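# Fill the empty cover holes with loose screws

## Task

Take each loose screw and seat it head up in one of the empty holes in the cover, so that in the end all nine screws sit the same way; open the grippers and release everything once this is done.

## Robot and tools

Robot: two arms, left_arm and right_arm, each ending in a two-finger gripper. The names are labels only; left_arm sits on the +y side. All poses use one scene frame with its origin on the table top midway between the arms, +x pointing out over the table, +z up. Positions are in metres; orientations are unit quaternions written w first (qw, qx, qy, qz). In the gripper's own frame the fingers point along +z and close along y. The reported end_effector_position is the point between the finger pads, roughly 1 cm short of the fingertips. Reported hand positions can be somewhat off, more so at long reach, and arms usually settle a centimetre or more from the commanded pose, mostly too low.

Row layout (used by both motion tools): 16 numbers in one flat list covering both arms, always all 16 even if one arm is idle: left x, y, z, qw, qx, qy, qz, opening, then right x, y, z, qw, qx, qy, qz, opening. x, y, z and the quaternion are an absolute target pose in the scene frame, not an offset. Opening runs from -1 (closed) to +1 (fully open, 0.094 m). To keep an arm still, repeat its last reported full pose exactly, plus the wanted opening; to keep a gripper's orientation, resend the same quaternion each time rather than copying a drifted reported one.

execute_actions(actions): a list of up to 15 actions; each action is a list of up to 15 rows, one row per 1/30 s control step. If fewer than 15 rows are given, the last row is held for the remaining steps. An empty list just returns the current state and images. Each step, the target is clipped to within 70 mm and 16 degrees of the measured pose, so a distant target takes several actions; after an action the arm only continues to its last clipped pose. An action is rejected for both arms if any target lies more than 0.6 m from that gripper's current position along any of its own axes; a malformed action, or a first action failing that check against the latest state, rejects the whole call with no motion.

move(target, speed, blocking): target is one 16-number row as above, an absolute pose per arm. Each gripper travels in a straight line toward it, rotating the shorter way, and both paths finish together, lasting 0.5 to 10 s (stopping short if longer is needed). speed is the path top speed in m/s, 0.002 to 0.5, default 0.25; turning is capped at twice that in rad/s. Openings are applied at the start. Paths ignore obstacles and the other arm, and real motion can lag, stray or overshoot the speed, especially with a near-straight arm. Faster moves and targets set deeper past a contact press harder. blocking=false returns after 0.5 s while motion continues; then only wait or stop are accepted until a result shows the move ended. The result adds a move: line with the ending (done, off_target, moving, held, fault) and limits (paced = pose was clipped; held = some steps blocked, after which the arm may speed up), plus each gripper's distance to its pose. If only one arm is named, the other finished.

wait(seconds): 0 to 10 s; arms keep their last command, a running move continues and the wait ends early when it finishes. stop(): brakes a running move; it needs stopping distance, more when fast; fingers keep moving. zoom_image(camera, region): camera is one of cam_head_left, cam_head_right, cam_high, cam_left_wrist, cam_right_wrist (each 504x504); region is [x0, y0, x1, y1] in image pixels from the top-left, at most 504 by 504. finished_scene(scene): give the current scene number; it ends the scene irreversibly and reports success, so only call it once the screws are placed and released.

Results: a state line per arm with position and quaternion; Hand target lines showing where the controller is currently driving each gripper; grip_measured, the measured finger opening on the command scale (the last Joint positions number is the opening in metres; each gripper may read off by about 1 mm); joint positions and torques (torques are total drive output, nonzero even in free air, noisy); step readings of end_effector_position for action calls, with HELD marking steps where part of an arm's row was held back; and lines for pose unreachable (clearance check altered or blocked that arm), FAULT, MOTOR HOT (from 75 °C) and OVER-TEMPERATURE FAULT. Camera calibration is given per camera (K, distortion, T_world_to_cam); results list any camera whose numbers changed.

Gripping: to hold a part, command an opening below grip_measured; about 0.03 lower holds firmly, less holds gently. Pads push up to roughly 50 to 62 N, less on very thin parts, with a brief spike on first contact. Parts may be tugged or nudged by outside disturbances.

Joint ranges (rad), base to hand: waist -2.618 to 3.054, shoulder 0.000 to 3.142, elbow 0.000 to 3.142, wrist pitch -1.571 to 1.571, wrist yaw -1.571 to 1.571, wrist roll -2.094 to 2.094. Elbows stop just short of straight; the controller favours position over orientation when both cannot be met.

Avoid: knocking or placing anything off the table (this fails the task), dropping or slamming parts, hard pushes, and letting the arms collide or press on each other. Holding loads heats motors: at 90 °C the arm halts for 10 s, at 100 °C it goes limp and falls, so do not hold loads needlessly. The simulation keeps running while a reply is written, with the robot holding its last command.

Each tool is called as name(argument=value, ...), one argument or row to a line, values as JSON.

## Session

execute_actions(
  actions=[],
)

Scene clock: 0.00 s.
left_arm: end_effector_position=(+0.2699, +0.1800, +0.3102) grip_measured=+1.000 end_effector_quat_wxyz=(+0.391, +0.786, +0.472, +0.078) | right_arm: end_effector_position=(-0.0081, -0.0695, +0.1847) grip_measured=+1.000 end_effector_quat_wxyz=(-0.170, +0.027, +0.959, +0.225)
Joint positions: left_arm=[-0.291  1.183  1.44  -1.079  0.375  1.601  0.094] | right_arm=[ 1.01   1.191  1.105 -1.229 -0.516  1.163  0.094]
Joint velocities: left_arm=[-0.022  0.002 -0.007 -0.051 -0.081  0.051  0.   ] | right_arm=[-0.002 -0.002  0.002 -0.051  0.037 -0.022  0.   ]
Joint torques (N m, as the arm reports them, + toward a larger angle): no reading
Hand target (left_arm): +0.267, +0.179, +0.314; +0.396, +0.784, +0.472, +0.075
Hand target (right_arm): -0.009, -0.070, +0.187; -0.169, +0.025, +0.959, +0.227

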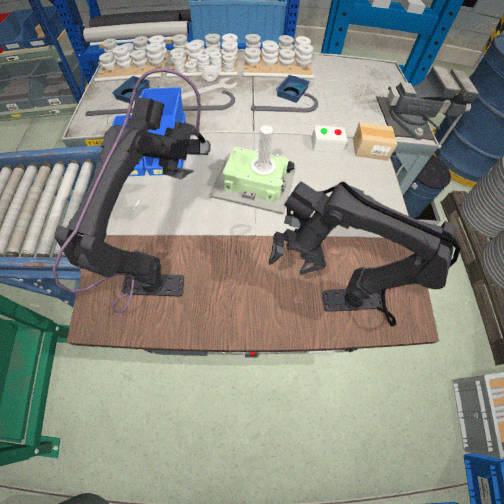

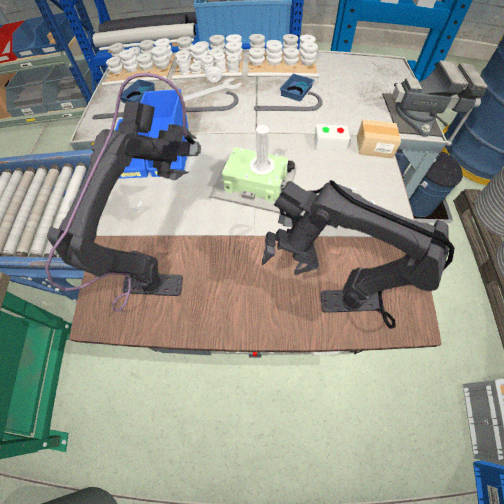

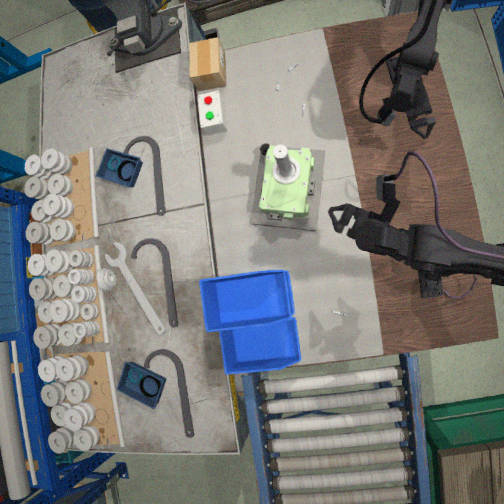

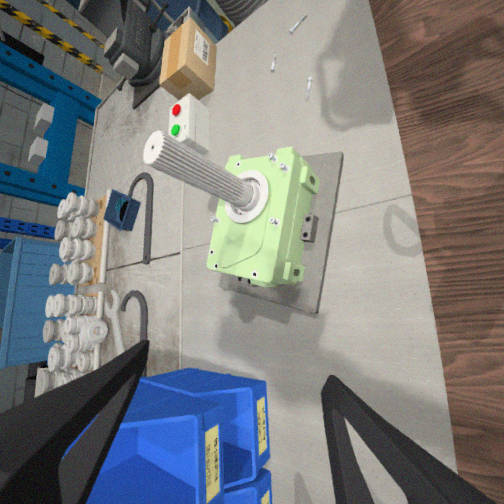

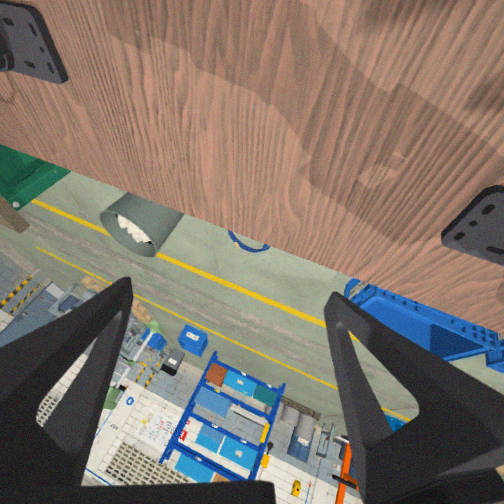

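zoom_image(
  camera="cam_high",
  region=[240, 130, 340, 230],
)

zoom_image(
  camera="cam_high",
  region=[250, 50, 330, 130],
)

zoom_image(
  camera="cam_high",
  region=[310, 290, 370, 340],
)

Region (240, 130, 340, 230) of cam_high's 504x504 image, scaled by 5.040, with more detail than that image has.

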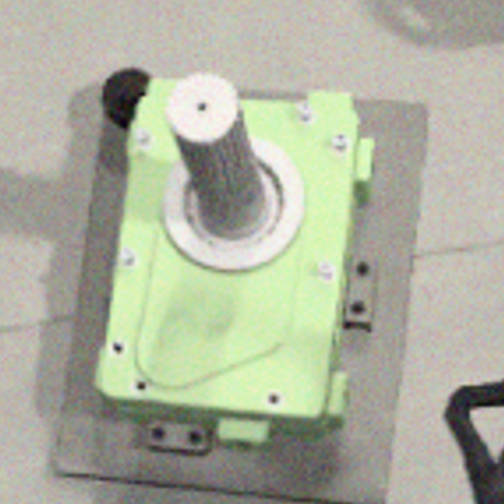

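Region (250, 50, 330, 130) of cam_high's 504x504 image, scaled by 6.300, with more detail than that image has.

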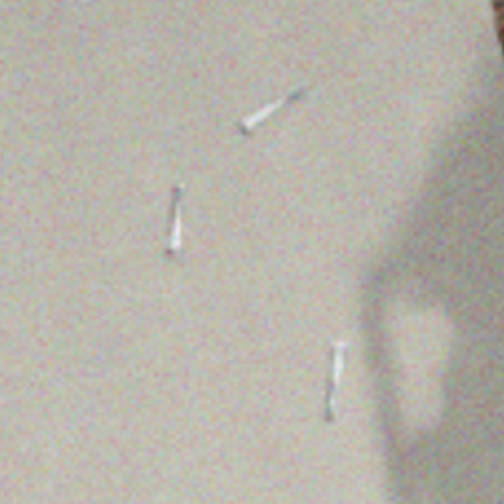

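Region (310, 290, 370, 340) of cam_high's 504x504 image, scaled by 8.400, with more detail than that image has.

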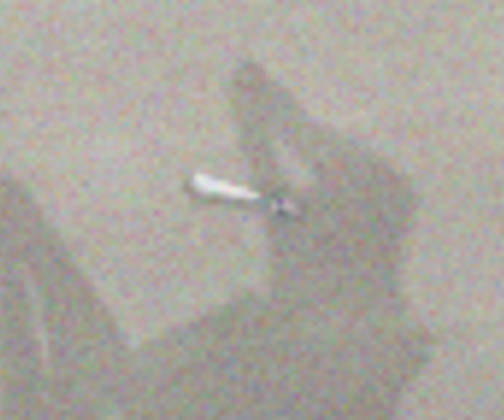

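move(
  target=[0.297,0.445,0.12,0,1,0,0,1, 0.295,-0.275,0.12,0,0.707,0.707,0,1],
)

Scene clock: 6.53 s.
left_arm: end_effector_position=(+0.2938, +0.4451, +0.1171) grip_measured=+1.000 end_effector_quat_wxyz=(-0.308, +0.830, +0.465, +0.027) | right_arm: end_effector_position=(+0.2920, -0.2732, +0.1186) grip_measured=+1.000 end_effector_quat_wxyz=(-0.000, +0.704, +0.710, +0.011)
Joint positions: left_arm=[ 0.064  1.9    1.503 -1.436 -0.577  2.088  0.094] | right_arm=[ 0.074  1.821  1.552 -1.285 -0.014  1.664  0.094]
Joint velocities: left_arm=[-0.046  0.022  0.007 -0.066 -0.022 -0.007  0.   ] | right_arm=[-0.002 -0.017 -0.012 -0.007  0.051  0.022  0.   ]
Joint torques (N m, as the arm reports them, + toward a larger angle): left_arm=[-1.03 -7.25  6.85 -0.46 -0.52  0.04] | right_arm=[-0.36 -8.16  8.02  0.18  0.11  0.04]
Hand target (left_arm): +0.298, +0.444, +0.122; -0.316, +0.833, +0.453, +0.028
Hand target (right_arm): +0.295, -0.277, +0.119; +0.002, +0.708, +0.706, +0.004
Off the commanded pose (left_arm): 0.004 m, 68 deg; orientation clipped at the last step of the last action.
Off the commanded pose (right_arm): 0.004 m, 1 deg.
joint sent to its limit (left arm) — the command would take joint 6 (wrist roll) past its upper limit, so that joint was sent only as far as its limit.
move: off_target (left_arm); limits=paced
camera_calibration (this result's frames):
cam_left_wrist: T_world_to_cam=[[-0.905297, 0.182191, 0.383725, 0.137589], [0.412966, 0.589054, 0.694604, -0.398585], [-0.0994837, 0.787288, -0.608507, -0.131258], [0, 0, 0, 1]] pos_world=[0.276103, 0.313059, 0.144191]
cam_right_wrist: T_world_to_cam=[[-0.976934, -0.202269, 0.0684616, 0.213828], [-0.120863, 0.78806, 0.603616, 0.20304], [-0.176044, 0.581419, -0.79433, 0.414284], [0, 0, 0, 1]] pos_world=[0.306369, -0.357629, 0.191881]

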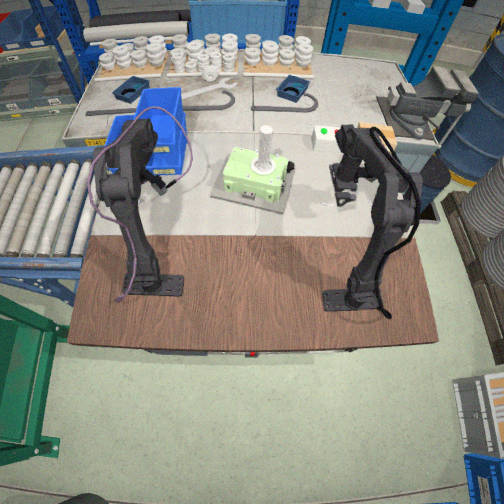

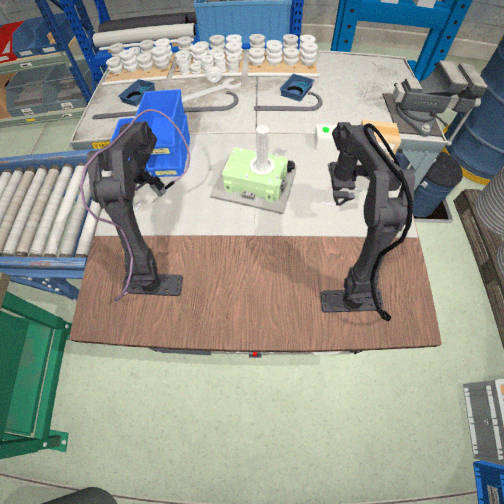

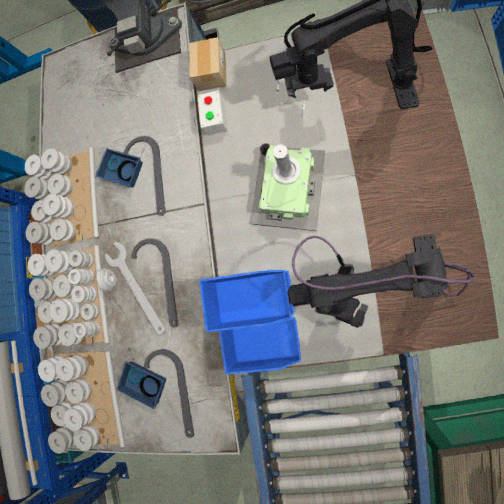

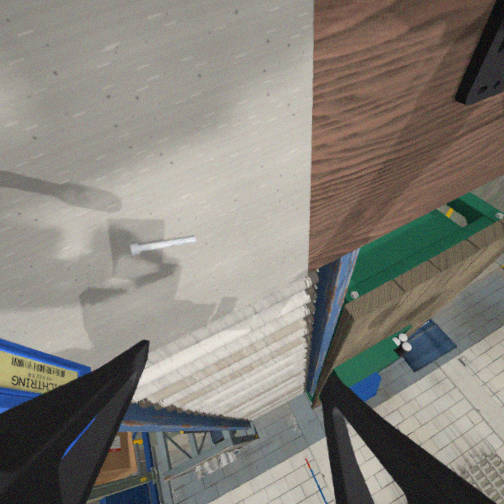

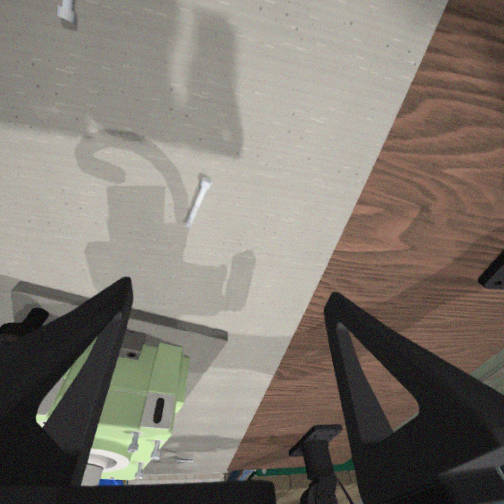

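move(
  target=[0.322,0.438,0.06,0,0,1,0,0, 0.3185,-0.272,0.05,0,0.707,0.707,0,0],
)

move(
  target=[0.322,0.438,0.012,0,0,1,0,0, 0.3185,-0.272,0.012,0,0.707,0.707,0,0],
  speed=0.08,
)

Scene clock: 12.00 s.
left_arm: end_effector_position=(+0.3213, +0.4363, +0.0551) grip_measured=+0.002 end_effector_quat_wxyz=(-0.016, +0.011, +1.000, +0.002) | right_arm: end_effector_position=(+0.3225, -0.2702, +0.0606) grip_measured=+0.002 end_effector_quat_wxyz=(+0.005, +0.706, +0.708, +0.015)
Joint positions: left_arm=[ 0.319  1.88   1.372 -1.092 -0.014  0.324  0.047] | right_arm=[ 0.074  1.954  1.495 -1.083 -0.013  1.67   0.047]
Joint velocities: left_arm=[-0.017 -0.022  0.002  0.007  0.037 -0.022  0.   ] | right_arm=[-0.007  0.002  0.002  0.007 -0.066  0.022 -0.002]
Joint torques (N m, as the arm reports them, + toward a larger angle): left_arm=[ 0.88 -9.99  3.85  0.34  0.12 -0.1 ] | right_arm=[ 0.14 -9.21  5.04  0.37  0.11  0.04]
Hand target (left_arm): +0.322, +0.438, +0.059; -0.001, -0.000, +1.000, +0.000
Hand target (right_arm): +0.318, -0.272, +0.050; -0.000, +0.707, +0.707, -0.000
Off the commanded pose (left_arm): 0.005 m, 2 deg.
Off the commanded pose (right_arm): 0.011 m, 2 deg.
move: off_target (right_arm)
camera_calibration (this result's frames):
cam_left_wrist: T_world_to_cam=[[0.226167, -0.973932, -0.0174566, 0.350833], [-0.901912, -0.216145, 0.373946, 0.429697], [-0.367972, -0.06883, -0.927286, 0.317996], [0, 0, 0, 1]] pos_world=[0.425216, 0.456452, 0.140314]
cam_right_wrist: T_world_to_cam=[[-0.978979, -0.196298, 0.0553797, 0.251252], [-0.124054, 0.788599, 0.602265, 0.240693], [-0.161895, 0.582735, -0.796373, 0.367806], [0, 0, 0, 1]] pos_world=[0.335376, -0.354823, 0.134036]

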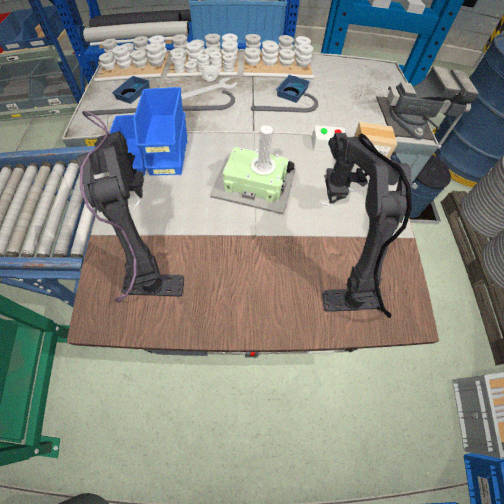

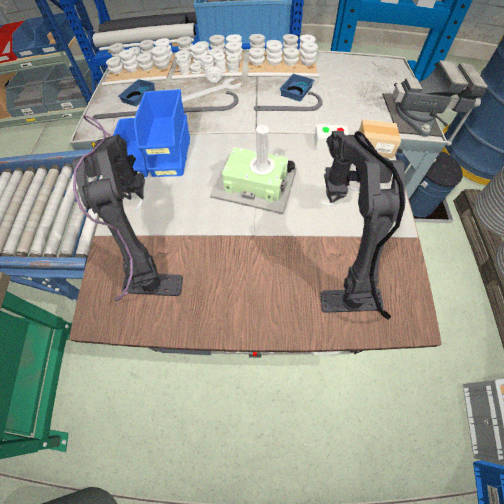

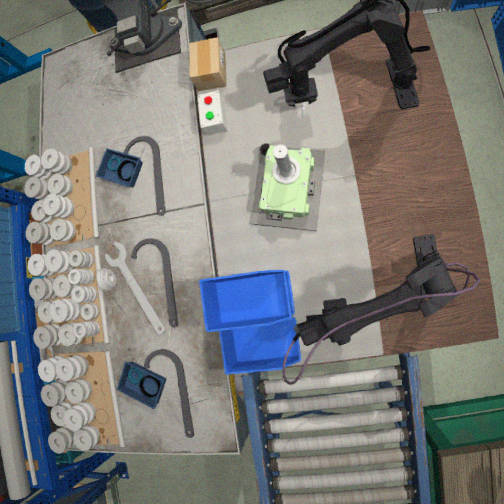

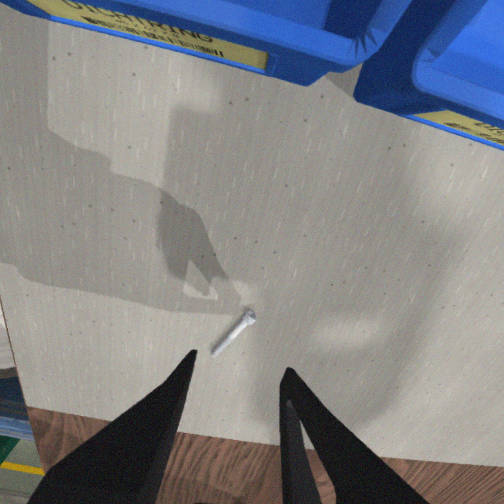

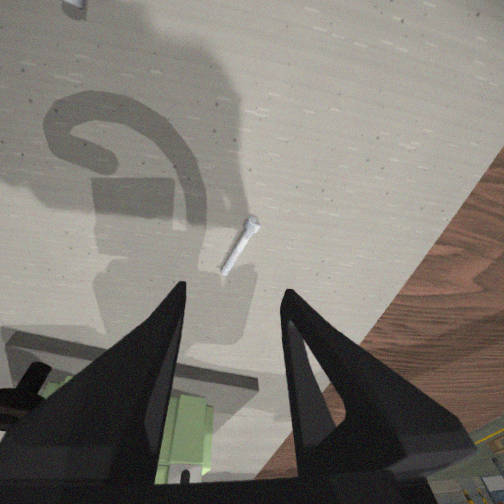

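Scene clock: 13.20 s.
left_arm: end_effector_position=(+0.3240, +0.4370, +0.0175) grip_measured=+0.002 end_effector_quat_wxyz=(-0.000, +0.011, +1.000, +0.007) | right_arm: end_effector_position=(+0.3221, -0.2703, +0.0197) grip_measured=+0.002 end_effector_quat_wxyz=(+0.002, +0.706, +0.708, +0.012)
Joint positions: left_arm=[ 0.319  1.909  1.254 -0.911 -0.013  0.323  0.047] | right_arm=[ 0.074  2.005  1.4   -0.945 -0.013  1.67   0.047]
Joint velocities: left_arm=[ 0.002 -0.012  0.002 -0.037 -0.007  0.007  0.   ] | right_arm=[-0.002  0.007  0.002 -0.066  0.037 -0.022 -0.001]
Joint torques (N m, as the arm reports them, + toward a larger angle): left_arm=[ 0.98 -7.75  3.74  0.44  0.13 -0.11] | right_arm=[ 0.2  -9.96  5.05  0.36  0.11  0.05]
Hand target (left_arm): +0.322, +0.438, +0.012; -0.000, -0.000, +1.000, +0.000
Hand target (right_arm): +0.318, -0.272, +0.012; +0.000, +0.707, +0.707, +0.000
Off the commanded pose (left_arm): 0.006 m, 1 deg.
Off the commanded pose (right_arm): 0.009 m, 1 deg.
move: done
camera_calibration (this result's frames):
cam_left_wrist: T_world_to_cam=[[0.227489, -0.973602, -0.0186615, 0.349629], [-0.912979, -0.219912, 0.343668, 0.452177], [-0.338699, -0.0611431, -0.938906, 0.271561], [0, 0, 0, 1]] pos_world=[0.425269, 0.456442, 0.106096]
cam_right_wrist: T_world_to_cam=[[-0.978508, -0.195869, 0.0644806, 0.252963], [-0.118263, 0.789201, 0.602641, 0.26363], [-0.168927, 0.582063, -0.795403, 0.337225], [0, 0, 0, 1]] pos_world=[0.33567, -0.354795, 0.0930443]

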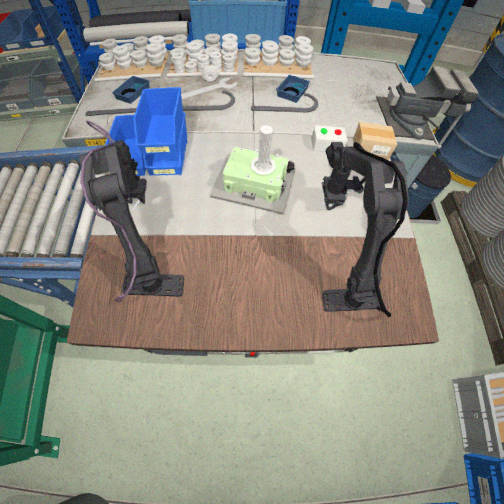

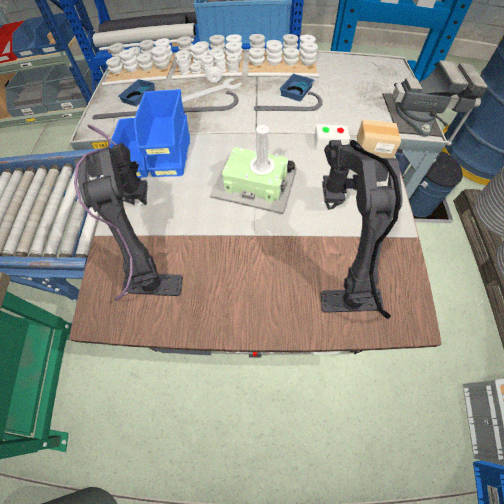

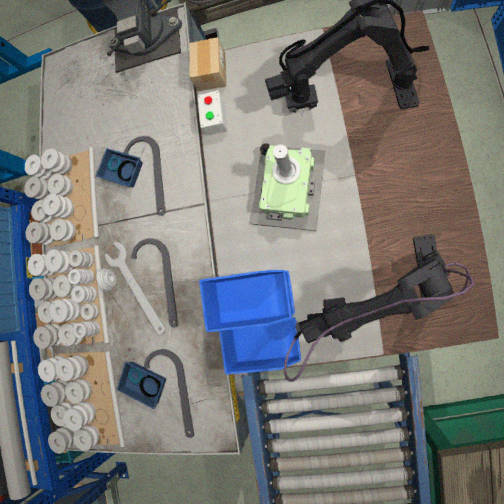

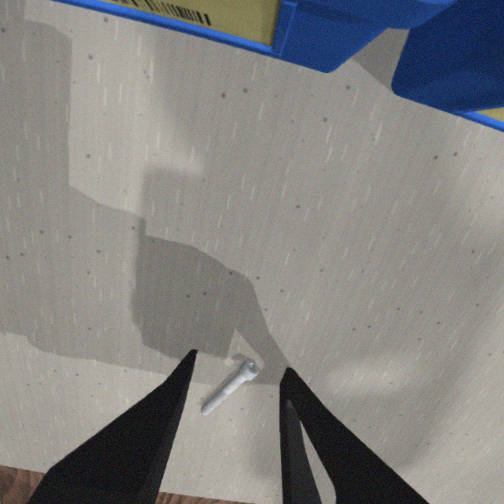

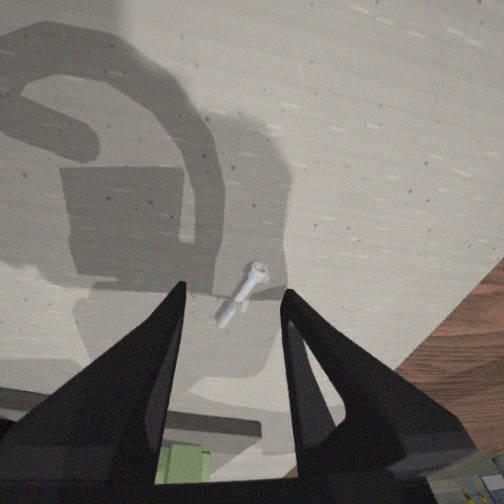

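move(
  target=[0.312,0.442,0.007,0,0.19,0.98,0,0, 0.3185,-0.272,0.005,0,0.793,0.609,0,0],
  speed=0.06,
)

move(
  target=[0.312,0.442,0.007,0,0.19,0.98,0,-1, 0.3185,-0.272,0.005,0,0.793,0.609,0,-1],
  speed=0.06,
)

Scene clock: 16.73 s.
left_arm: end_effector_position=(+0.3210, +0.4382, +0.0165) grip_measured=+0.001 end_effector_quat_wxyz=(+0.007, +0.193, +0.981, +0.004) | right_arm: end_effector_position=(+0.3249, -0.2700, +0.0172) grip_measured=+0.002 end_effector_quat_wxyz=(+0.004, +0.792, +0.611, +0.019)
Joint positions: left_arm=[ 0.332  1.891  1.225 -0.888 -0.     0.702  0.047] | right_arm=[ 0.074  2.005  1.389 -0.919 -0.013  1.929  0.047]
Joint velocities: left_arm=[-0.007 -0.022  0.002  0.022 -0.081 -0.051 -0.   ] | right_arm=[-0.007 -0.012 -0.017  0.007  0.007  0.007 -0.   ]
Joint torques (N m, as the arm reports them, + toward a larger angle): left_arm=[ 1.67 -7.72  2.18  0.52  0.    0.05] | right_arm=[ 0.2  -9.12  4.76  0.38  0.12  0.08]
Hand target (left_arm): +0.312, +0.442, +0.007; -0.000, +0.190, +0.982, -0.000
Hand target (right_arm): +0.318, -0.272, +0.005; -0.000, +0.793, +0.609, +0.000
Off the commanded pose (left_arm): 0.014 m, 1 deg.
Off the commanded pose (right_arm): 0.014 m, 2 deg.
move: off_target (left_arm, right_arm)
camera_calibration (this result's frames):
cam_left_wrist: T_world_to_cam=[[-0.135786, -0.990653, -0.0129758, 0.475536], [-0.934896, 0.123787, 0.332636, 0.306616], [-0.327921, 0.0572984, -0.942966, 0.214368], [0, 0, 0, 1]] pos_world=[0.421521, 0.420854, 0.10632]
cam_right_wrist: T_world_to_cam=[[-0.996751, 0.0607713, 0.0528638, 0.331305], [0.0804099, 0.788971, 0.609146, 0.200515], [-0.00468946, 0.611417, -0.791294, 0.290034], [0, 0, 0, 1]] pos_world=[0.315465, -0.355666, 0.0898454]

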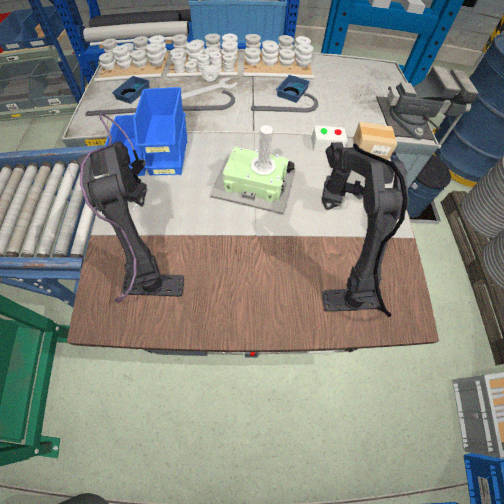

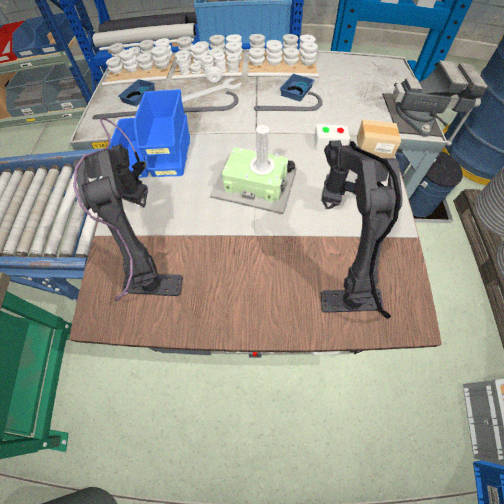

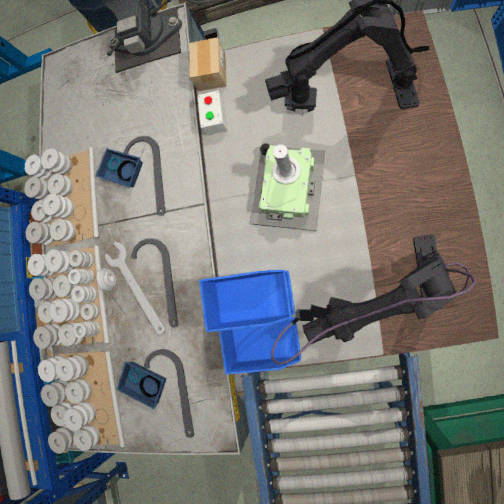

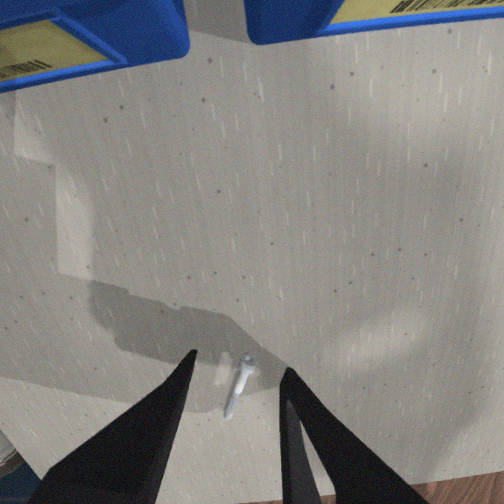

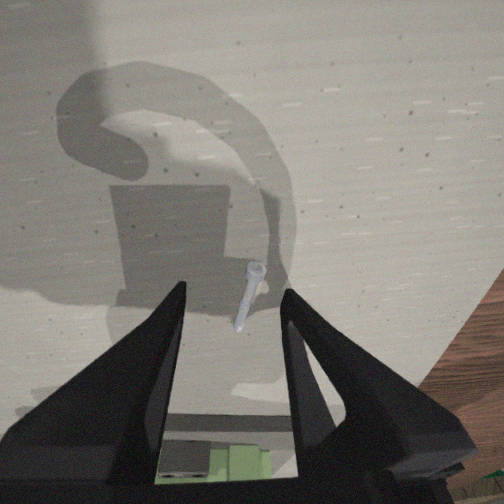

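Scene clock: 17.43 s.
left_arm: end_effector_position=(+0.3214, +0.4388, +0.0166) grip_measured=-0.880 end_effector_quat_wxyz=(+0.009, +0.193, +0.981, +0.004) | right_arm: end_effector_position=(+0.3249, -0.2701, +0.0172) grip_measured=-0.932 end_effector_quat_wxyz=(+0.004, +0.792, +0.610, +0.018)
Joint positions: left_arm=[ 0.334  1.891  1.225 -0.886  0.002  0.704  0.006] | right_arm=[ 0.074  2.005  1.389 -0.919 -0.012  1.931  0.003]
Joint velocities: left_arm=[-0.007 -0.022 -0.012 -0.051  0.022 -0.007 -0.001] | right_arm=[-0.002 -0.012 -0.027 -0.037 -0.007 -0.081 -0.001]
Joint torques (N m, as the arm reports them, + toward a larger angle): left_arm=[ 1.44 -7.73  2.2   0.5  -0.03  0.06] | right_arm=[ 0.21 -9.08  4.79  0.37  0.12  0.07]
Hand target (left_arm): +0.312, +0.442, +0.007; -0.000, +0.190, +0.982, -0.000
Hand target (right_arm): +0.318, -0.272, +0.005; +0.000, +0.793, +0.609, -0.000
Off the commanded pose (left_arm): 0.014 m, 1 deg.
Off the commanded pose (right_arm): 0.014 m, 2 deg.
move: off_target (left_arm, right_arm)
camera_calibration (this result's frames):
cam_left_wrist: T_world_to_cam=[[-0.135406, -0.990714, -0.0122883, 0.476042], [-0.935853, 0.123816, 0.329924, 0.307172], [-0.325339, 0.0561738, -0.943928, 0.214252], [0, 0, 0, 1]] pos_world=[0.421631, 0.421554, 0.106745]
cam_right_wrist: T_world_to_cam=[[-0.996633, 0.0627012, 0.0528361, 0.331799], [0.0819193, 0.789006, 0.608899, 0.200091], [-0.00350934, 0.611177, -0.791486, 0.28963], [0, 0, 0, 1]] pos_world=[0.315307, -0.355693, 0.0898713]

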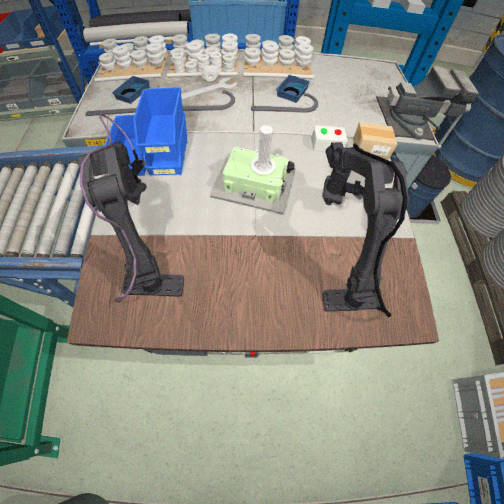

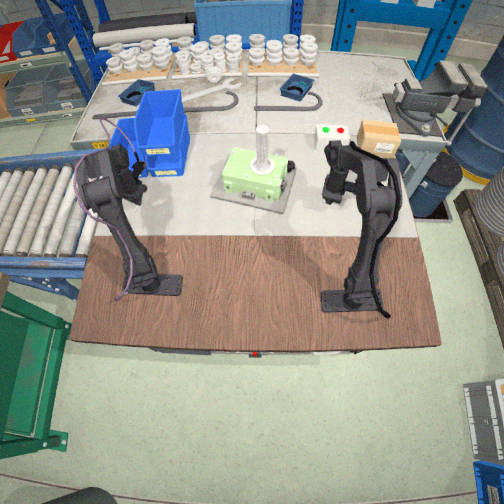

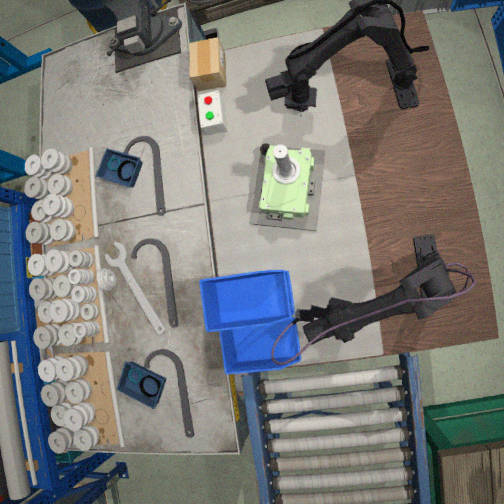

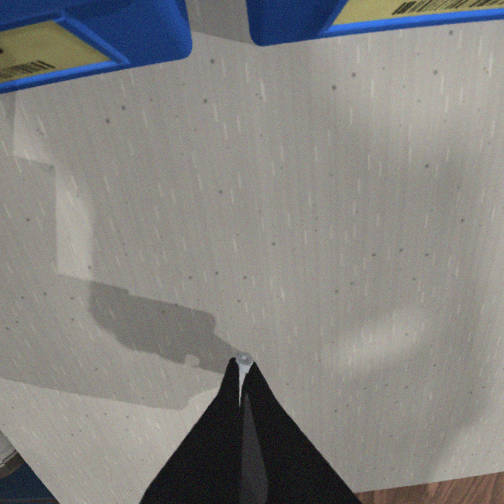

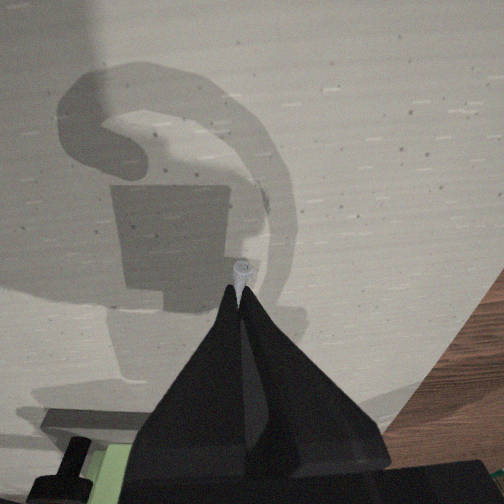

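move(
  target=[0.30,0.30,0.2,0.707,0,0.707,0,-1, 0.30,-0.25,0.2,0.707,0,0.707,0,-1],
)

move(
  target=[0.36,0.10,0.19,0.707,0,0.707,0,-1, 0.38,-0.104,0.19,0.707,0,0.707,0,-1],
)

Scene clock: 22.93 s.
left_arm: end_effector_position=(+0.3003, +0.3021, +0.2057) grip_measured=-0.880 end_effector_quat_wxyz=(+0.712, -0.004, +0.702, +0.000) | right_arm: end_effector_position=(+0.3029, -0.2466, +0.1986) grip_measured=-0.931 end_effector_quat_wxyz=(+0.703, -0.007, +0.711, -0.000)
Joint positions: left_arm=[-0.25   0.699  0.108  0.606 -0.275 -0.001  0.006] | right_arm=[ 0.318  1.177  0.244  0.921  0.336 -0.007  0.003]
Joint velocities: left_arm=[ 0.017 -0.017 -0.007  0.007 -0.022 -0.066 -0.001] | right_arm=[-0.022 -0.017 -0.007 -0.066  0.022  0.037 -0.001]
Joint torques (N m, as the arm reports them, + toward a larger angle): left_arm=[-1.03  0.44  5.18  2.09 -0.14 -0.06] | right_arm=[-0.59 -4.73  5.3   1.83 -0.04 -0.05]
Hand target (left_arm): +0.300, +0.301, +0.198; +0.708, -0.005, +0.706, +0.000
Hand target (right_arm): +0.299, -0.250, +0.201; +0.707, -0.007, +0.707, -0.001
Off the commanded pose (left_arm): 0.006 m, 1 deg.
Off the commanded pose (right_arm): 0.005 m, 1 deg.
move: done
camera_calibration (this result's frames):
cam_left_wrist: T_world_to_cam=[[0.00749521, -0.9671, 0.254286, 0.235187], [-0.331191, -0.242342, -0.911912, 0.426497], [0.943534, -0.0773823, -0.322111, -0.074984], [0, 0, 0, 1]] pos_world=[0.210239, 0.325005, 0.30497]
cam_right_wrist: T_world_to_cam=[[-0.0744934, -0.976268, 0.203349, -0.26662], [-0.600661, -0.118847, -0.790621, 0.333743], [0.796026, -0.18104, -0.577553, -0.0612399], [0, 0, 0, 1]] pos_world=[0.229353, -0.231715, 0.282712]

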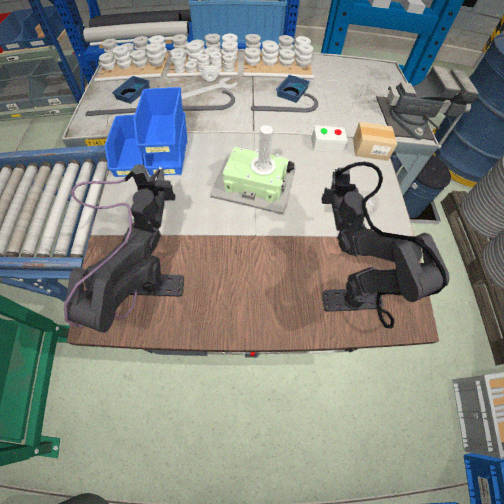

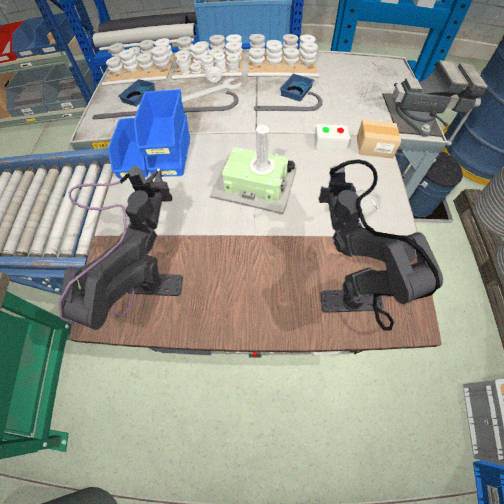

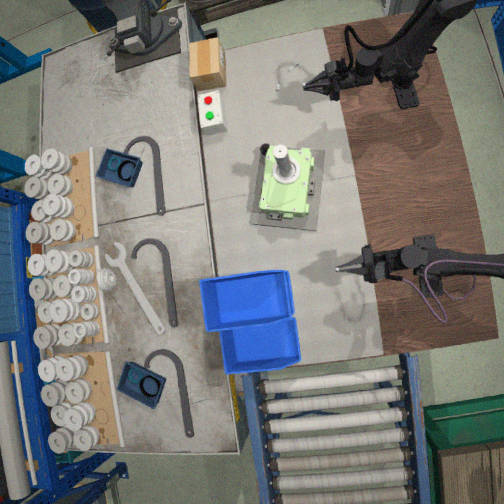

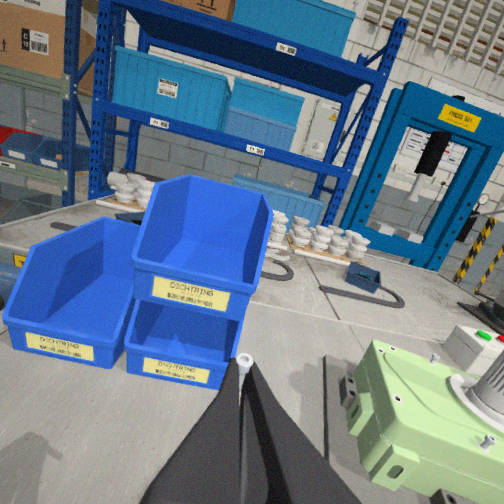

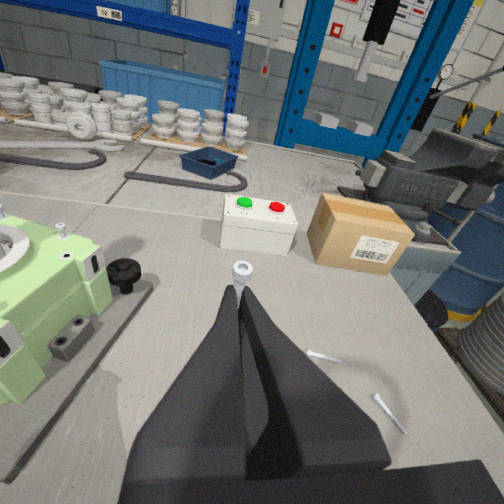

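Scene clock: 24.47 s.
left_arm: end_effector_position=(+0.3570, +0.1063, +0.1849) grip_measured=-0.880 end_effector_quat_wxyz=(+0.701, +0.004, +0.713, -0.001) | right_arm: end_effector_position=(+0.3780, -0.1088, +0.1893) grip_measured=-0.931 end_effector_quat_wxyz=(+0.706, -0.003, +0.708, -0.000)
Joint positions: left_arm=[-0.889  1.691  0.595  1.068 -0.901 -0.018  0.006] | right_arm=[ 0.654  1.793  0.724  1.064  0.679 -0.002  0.003]
Joint velocities: left_arm=[-0.007  0.012 -0.017  0.007 -0.022 -0.007  0.   ] | right_arm=[ 0.027 -0.012 -0.002  0.037 -0.007  0.007  0.   ]
Joint torques (N m, as the arm reports them, + toward a larger angle): left_arm=[-0.64 -5.41  6.75  1.84 -0.2   0.12] | right_arm=[ 0.35 -7.4   7.61  1.7   0.08  0.03]
Hand target (left_arm): +0.359, +0.101, +0.192; +0.706, -0.001, +0.708, -0.001
Hand target (right_arm): +0.381, -0.105, +0.190; +0.707, +0.000, +0.707, +0.000
Off the commanded pose (left_arm): 0.009 m, 1 deg.
Off the commanded pose (right_arm): 0.005 m, 0 deg.
move: done
camera_calibration (this result's frames):
cam_left_wrist: T_world_to_cam=[[0.00370619, -0.969778, 0.243961, 0.0542618], [-0.364175, -0.228518, -0.90286, 0.38753], [0.931323, -0.0854981, -0.354016, -0.139249], [0, 0, 0, 1]] pos_world=[0.270614, 0.129274, 0.287351]
cam_right_wrist: T_world_to_cam=[[-0.0822939, -0.976942, 0.197008, -0.120548], [-0.595698, -0.11026, -0.795605, 0.387858], [0.798982, -0.182831, -0.572888, -0.103608], [0, 0, 0, 1]] pos_world=[0.303907, -0.0939452, 0.272975]

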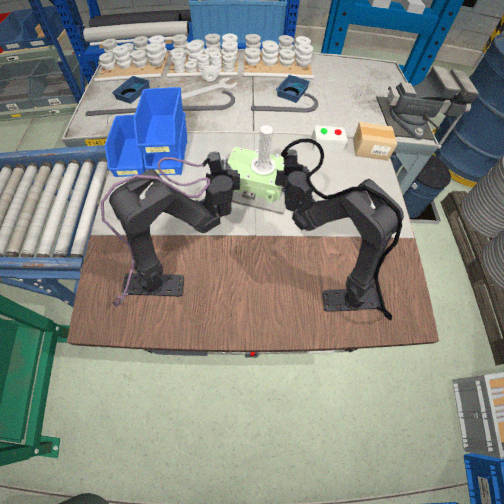

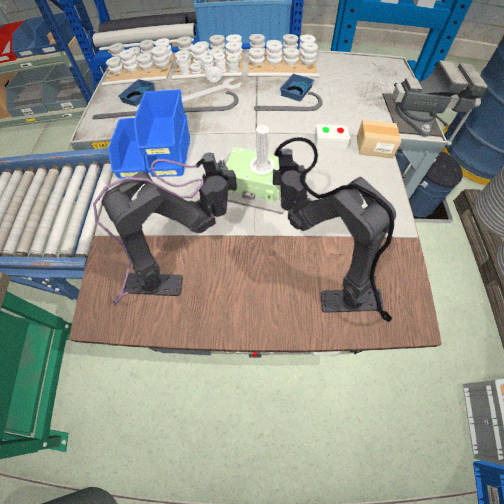

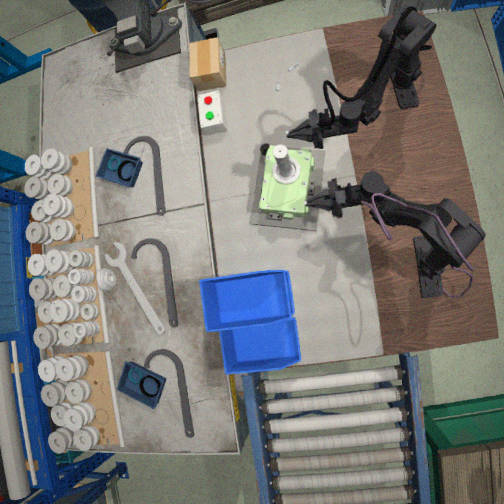

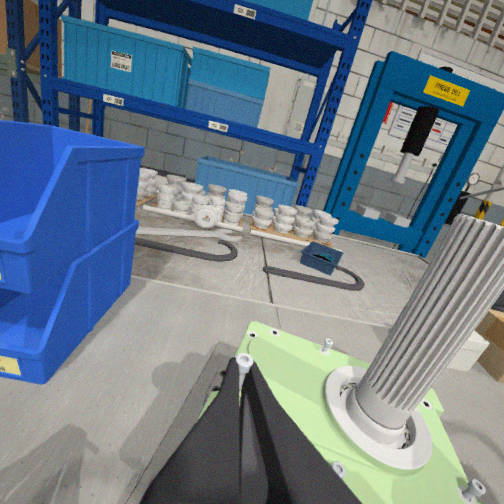

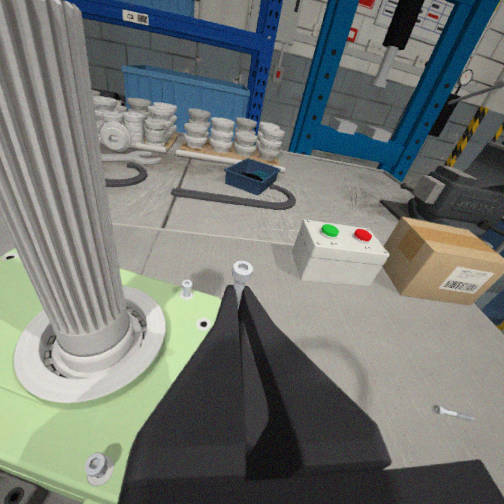

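move(
  target=[0.375,0.12,0.18,0.707,0,0.707,0,-1, 0.405,-0.097,0.175,0.707,0,0.707,0,-1],
  speed=0.1,
)

zoom_image(
  camera="cam_head_left",
  region=[190, 120, 330, 220],
)

Scene clock: 25.63 s.
left_arm: end_effector_position=(+0.3729, +0.1182, +0.1841) grip_measured=-0.880 end_effector_quat_wxyz=(+0.708, -0.007, +0.706, -0.005) | right_arm: end_effector_position=(+0.3992, -0.0980, +0.1744) grip_measured=-0.931 end_effector_quat_wxyz=(+0.705, -0.003, +0.709, -0.001)
Joint positions: left_arm=[-0.824  1.726  0.595  1.136 -0.846 -0.013  0.006] | right_arm=[ 0.64   1.911  0.808  1.096  0.666 -0.002  0.003]
Joint velocities: left_arm=[-0.012  0.002 -0.007 -0.037  0.051 -0.022  0.   ] | right_arm=[-0.017 -0.002  0.012  0.051 -0.007  0.051  0.001]
Joint torques (N m, as the arm reports them, + toward a larger angle): left_arm=[ 0.89 -5.67  4.17  1.86  0.13  0.1 ] | right_arm=[-0.47 -8.48  7.47  1.72 -0.05  0.01]
Hand target (left_arm): +0.375, +0.120, +0.180; +0.707, +0.000, +0.707, +0.000
Hand target (right_arm): +0.405, -0.097, +0.175; +0.707, +0.000, +0.707, +0.000
Off the commanded pose (left_arm): 0.005 m, 1 deg.
Off the commanded pose (right_arm): 0.006 m, 0 deg.
move: done
camera_calibration (this result's frames):
cam_left_wrist: T_world_to_cam=[[0.00754505, -0.964125, 0.265342, 0.0598603], [-0.342904, -0.251755, -0.905006, 0.390477], [0.93934, -0.0841587, -0.332502, -0.160455], [0, 0, 0, 1]] pos_world=[0.284166, 0.142514, 0.284149]
cam_right_wrist: T_world_to_cam=[[-0.0830495, -0.976576, 0.1985, -0.105194], [-0.597281, -0.110669, -0.79436, 0.390249], [0.797721, -0.184532, -0.574099, -0.126603], [0, 0, 0, 1]] pos_world=[0.325345, -0.0829039, 0.258197]

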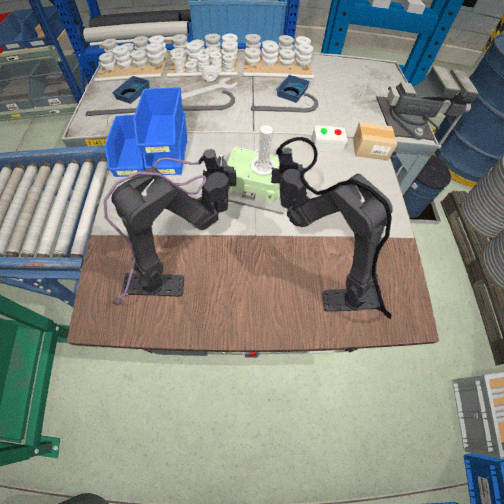

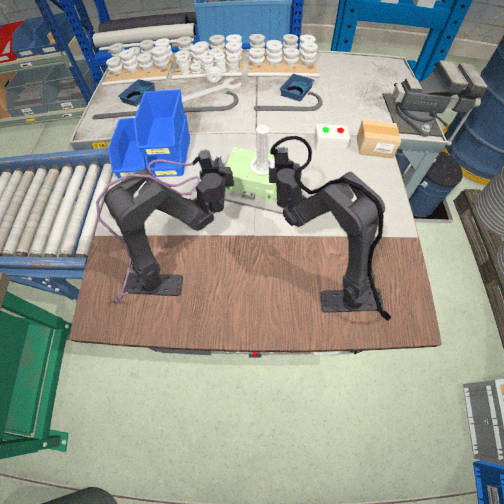

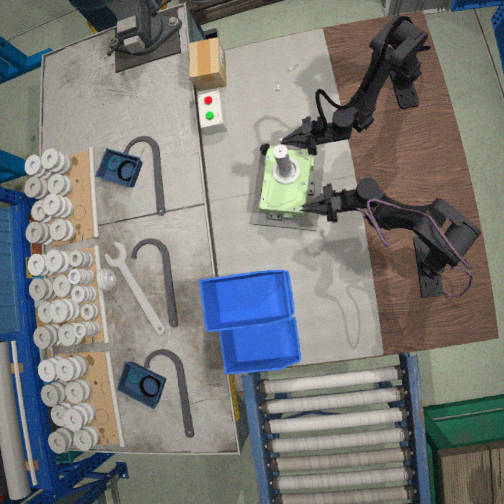

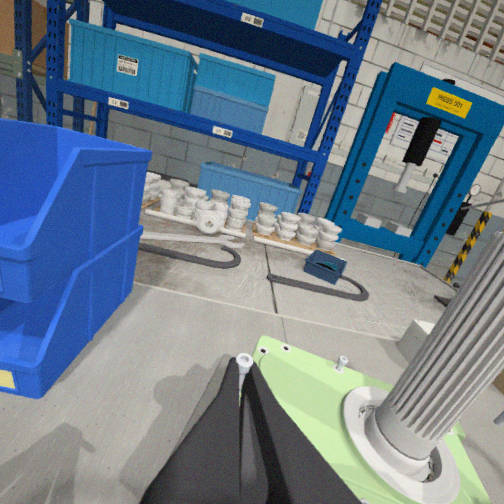

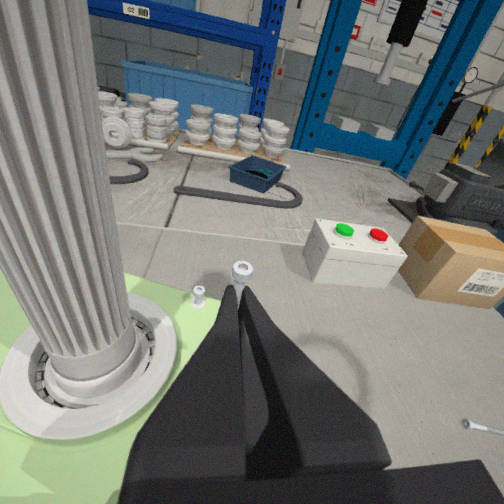

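Region (190, 120, 330, 220) of cam_head_left's 504x504 image, scaled by 3.600, with more detail than that image has; it fills the top 360 rows of this view, and the rest is white.

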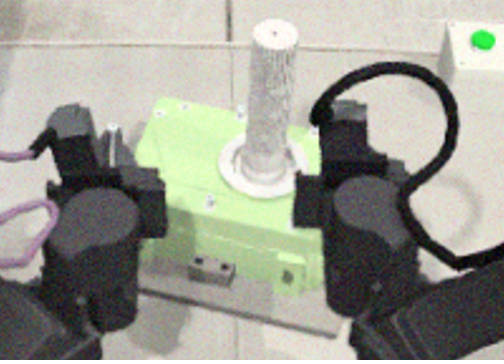

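zoom_image(
  camera="cam_high",
  region=[240, 130, 340, 230],
)

Region (240, 130, 340, 230) of cam_high's 504x504 image, scaled by 5.040, with more detail than that image has.

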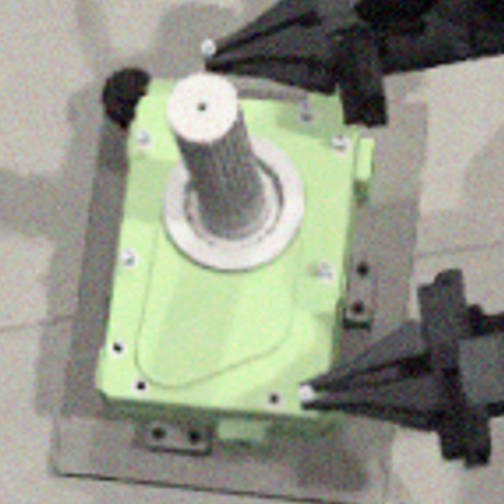

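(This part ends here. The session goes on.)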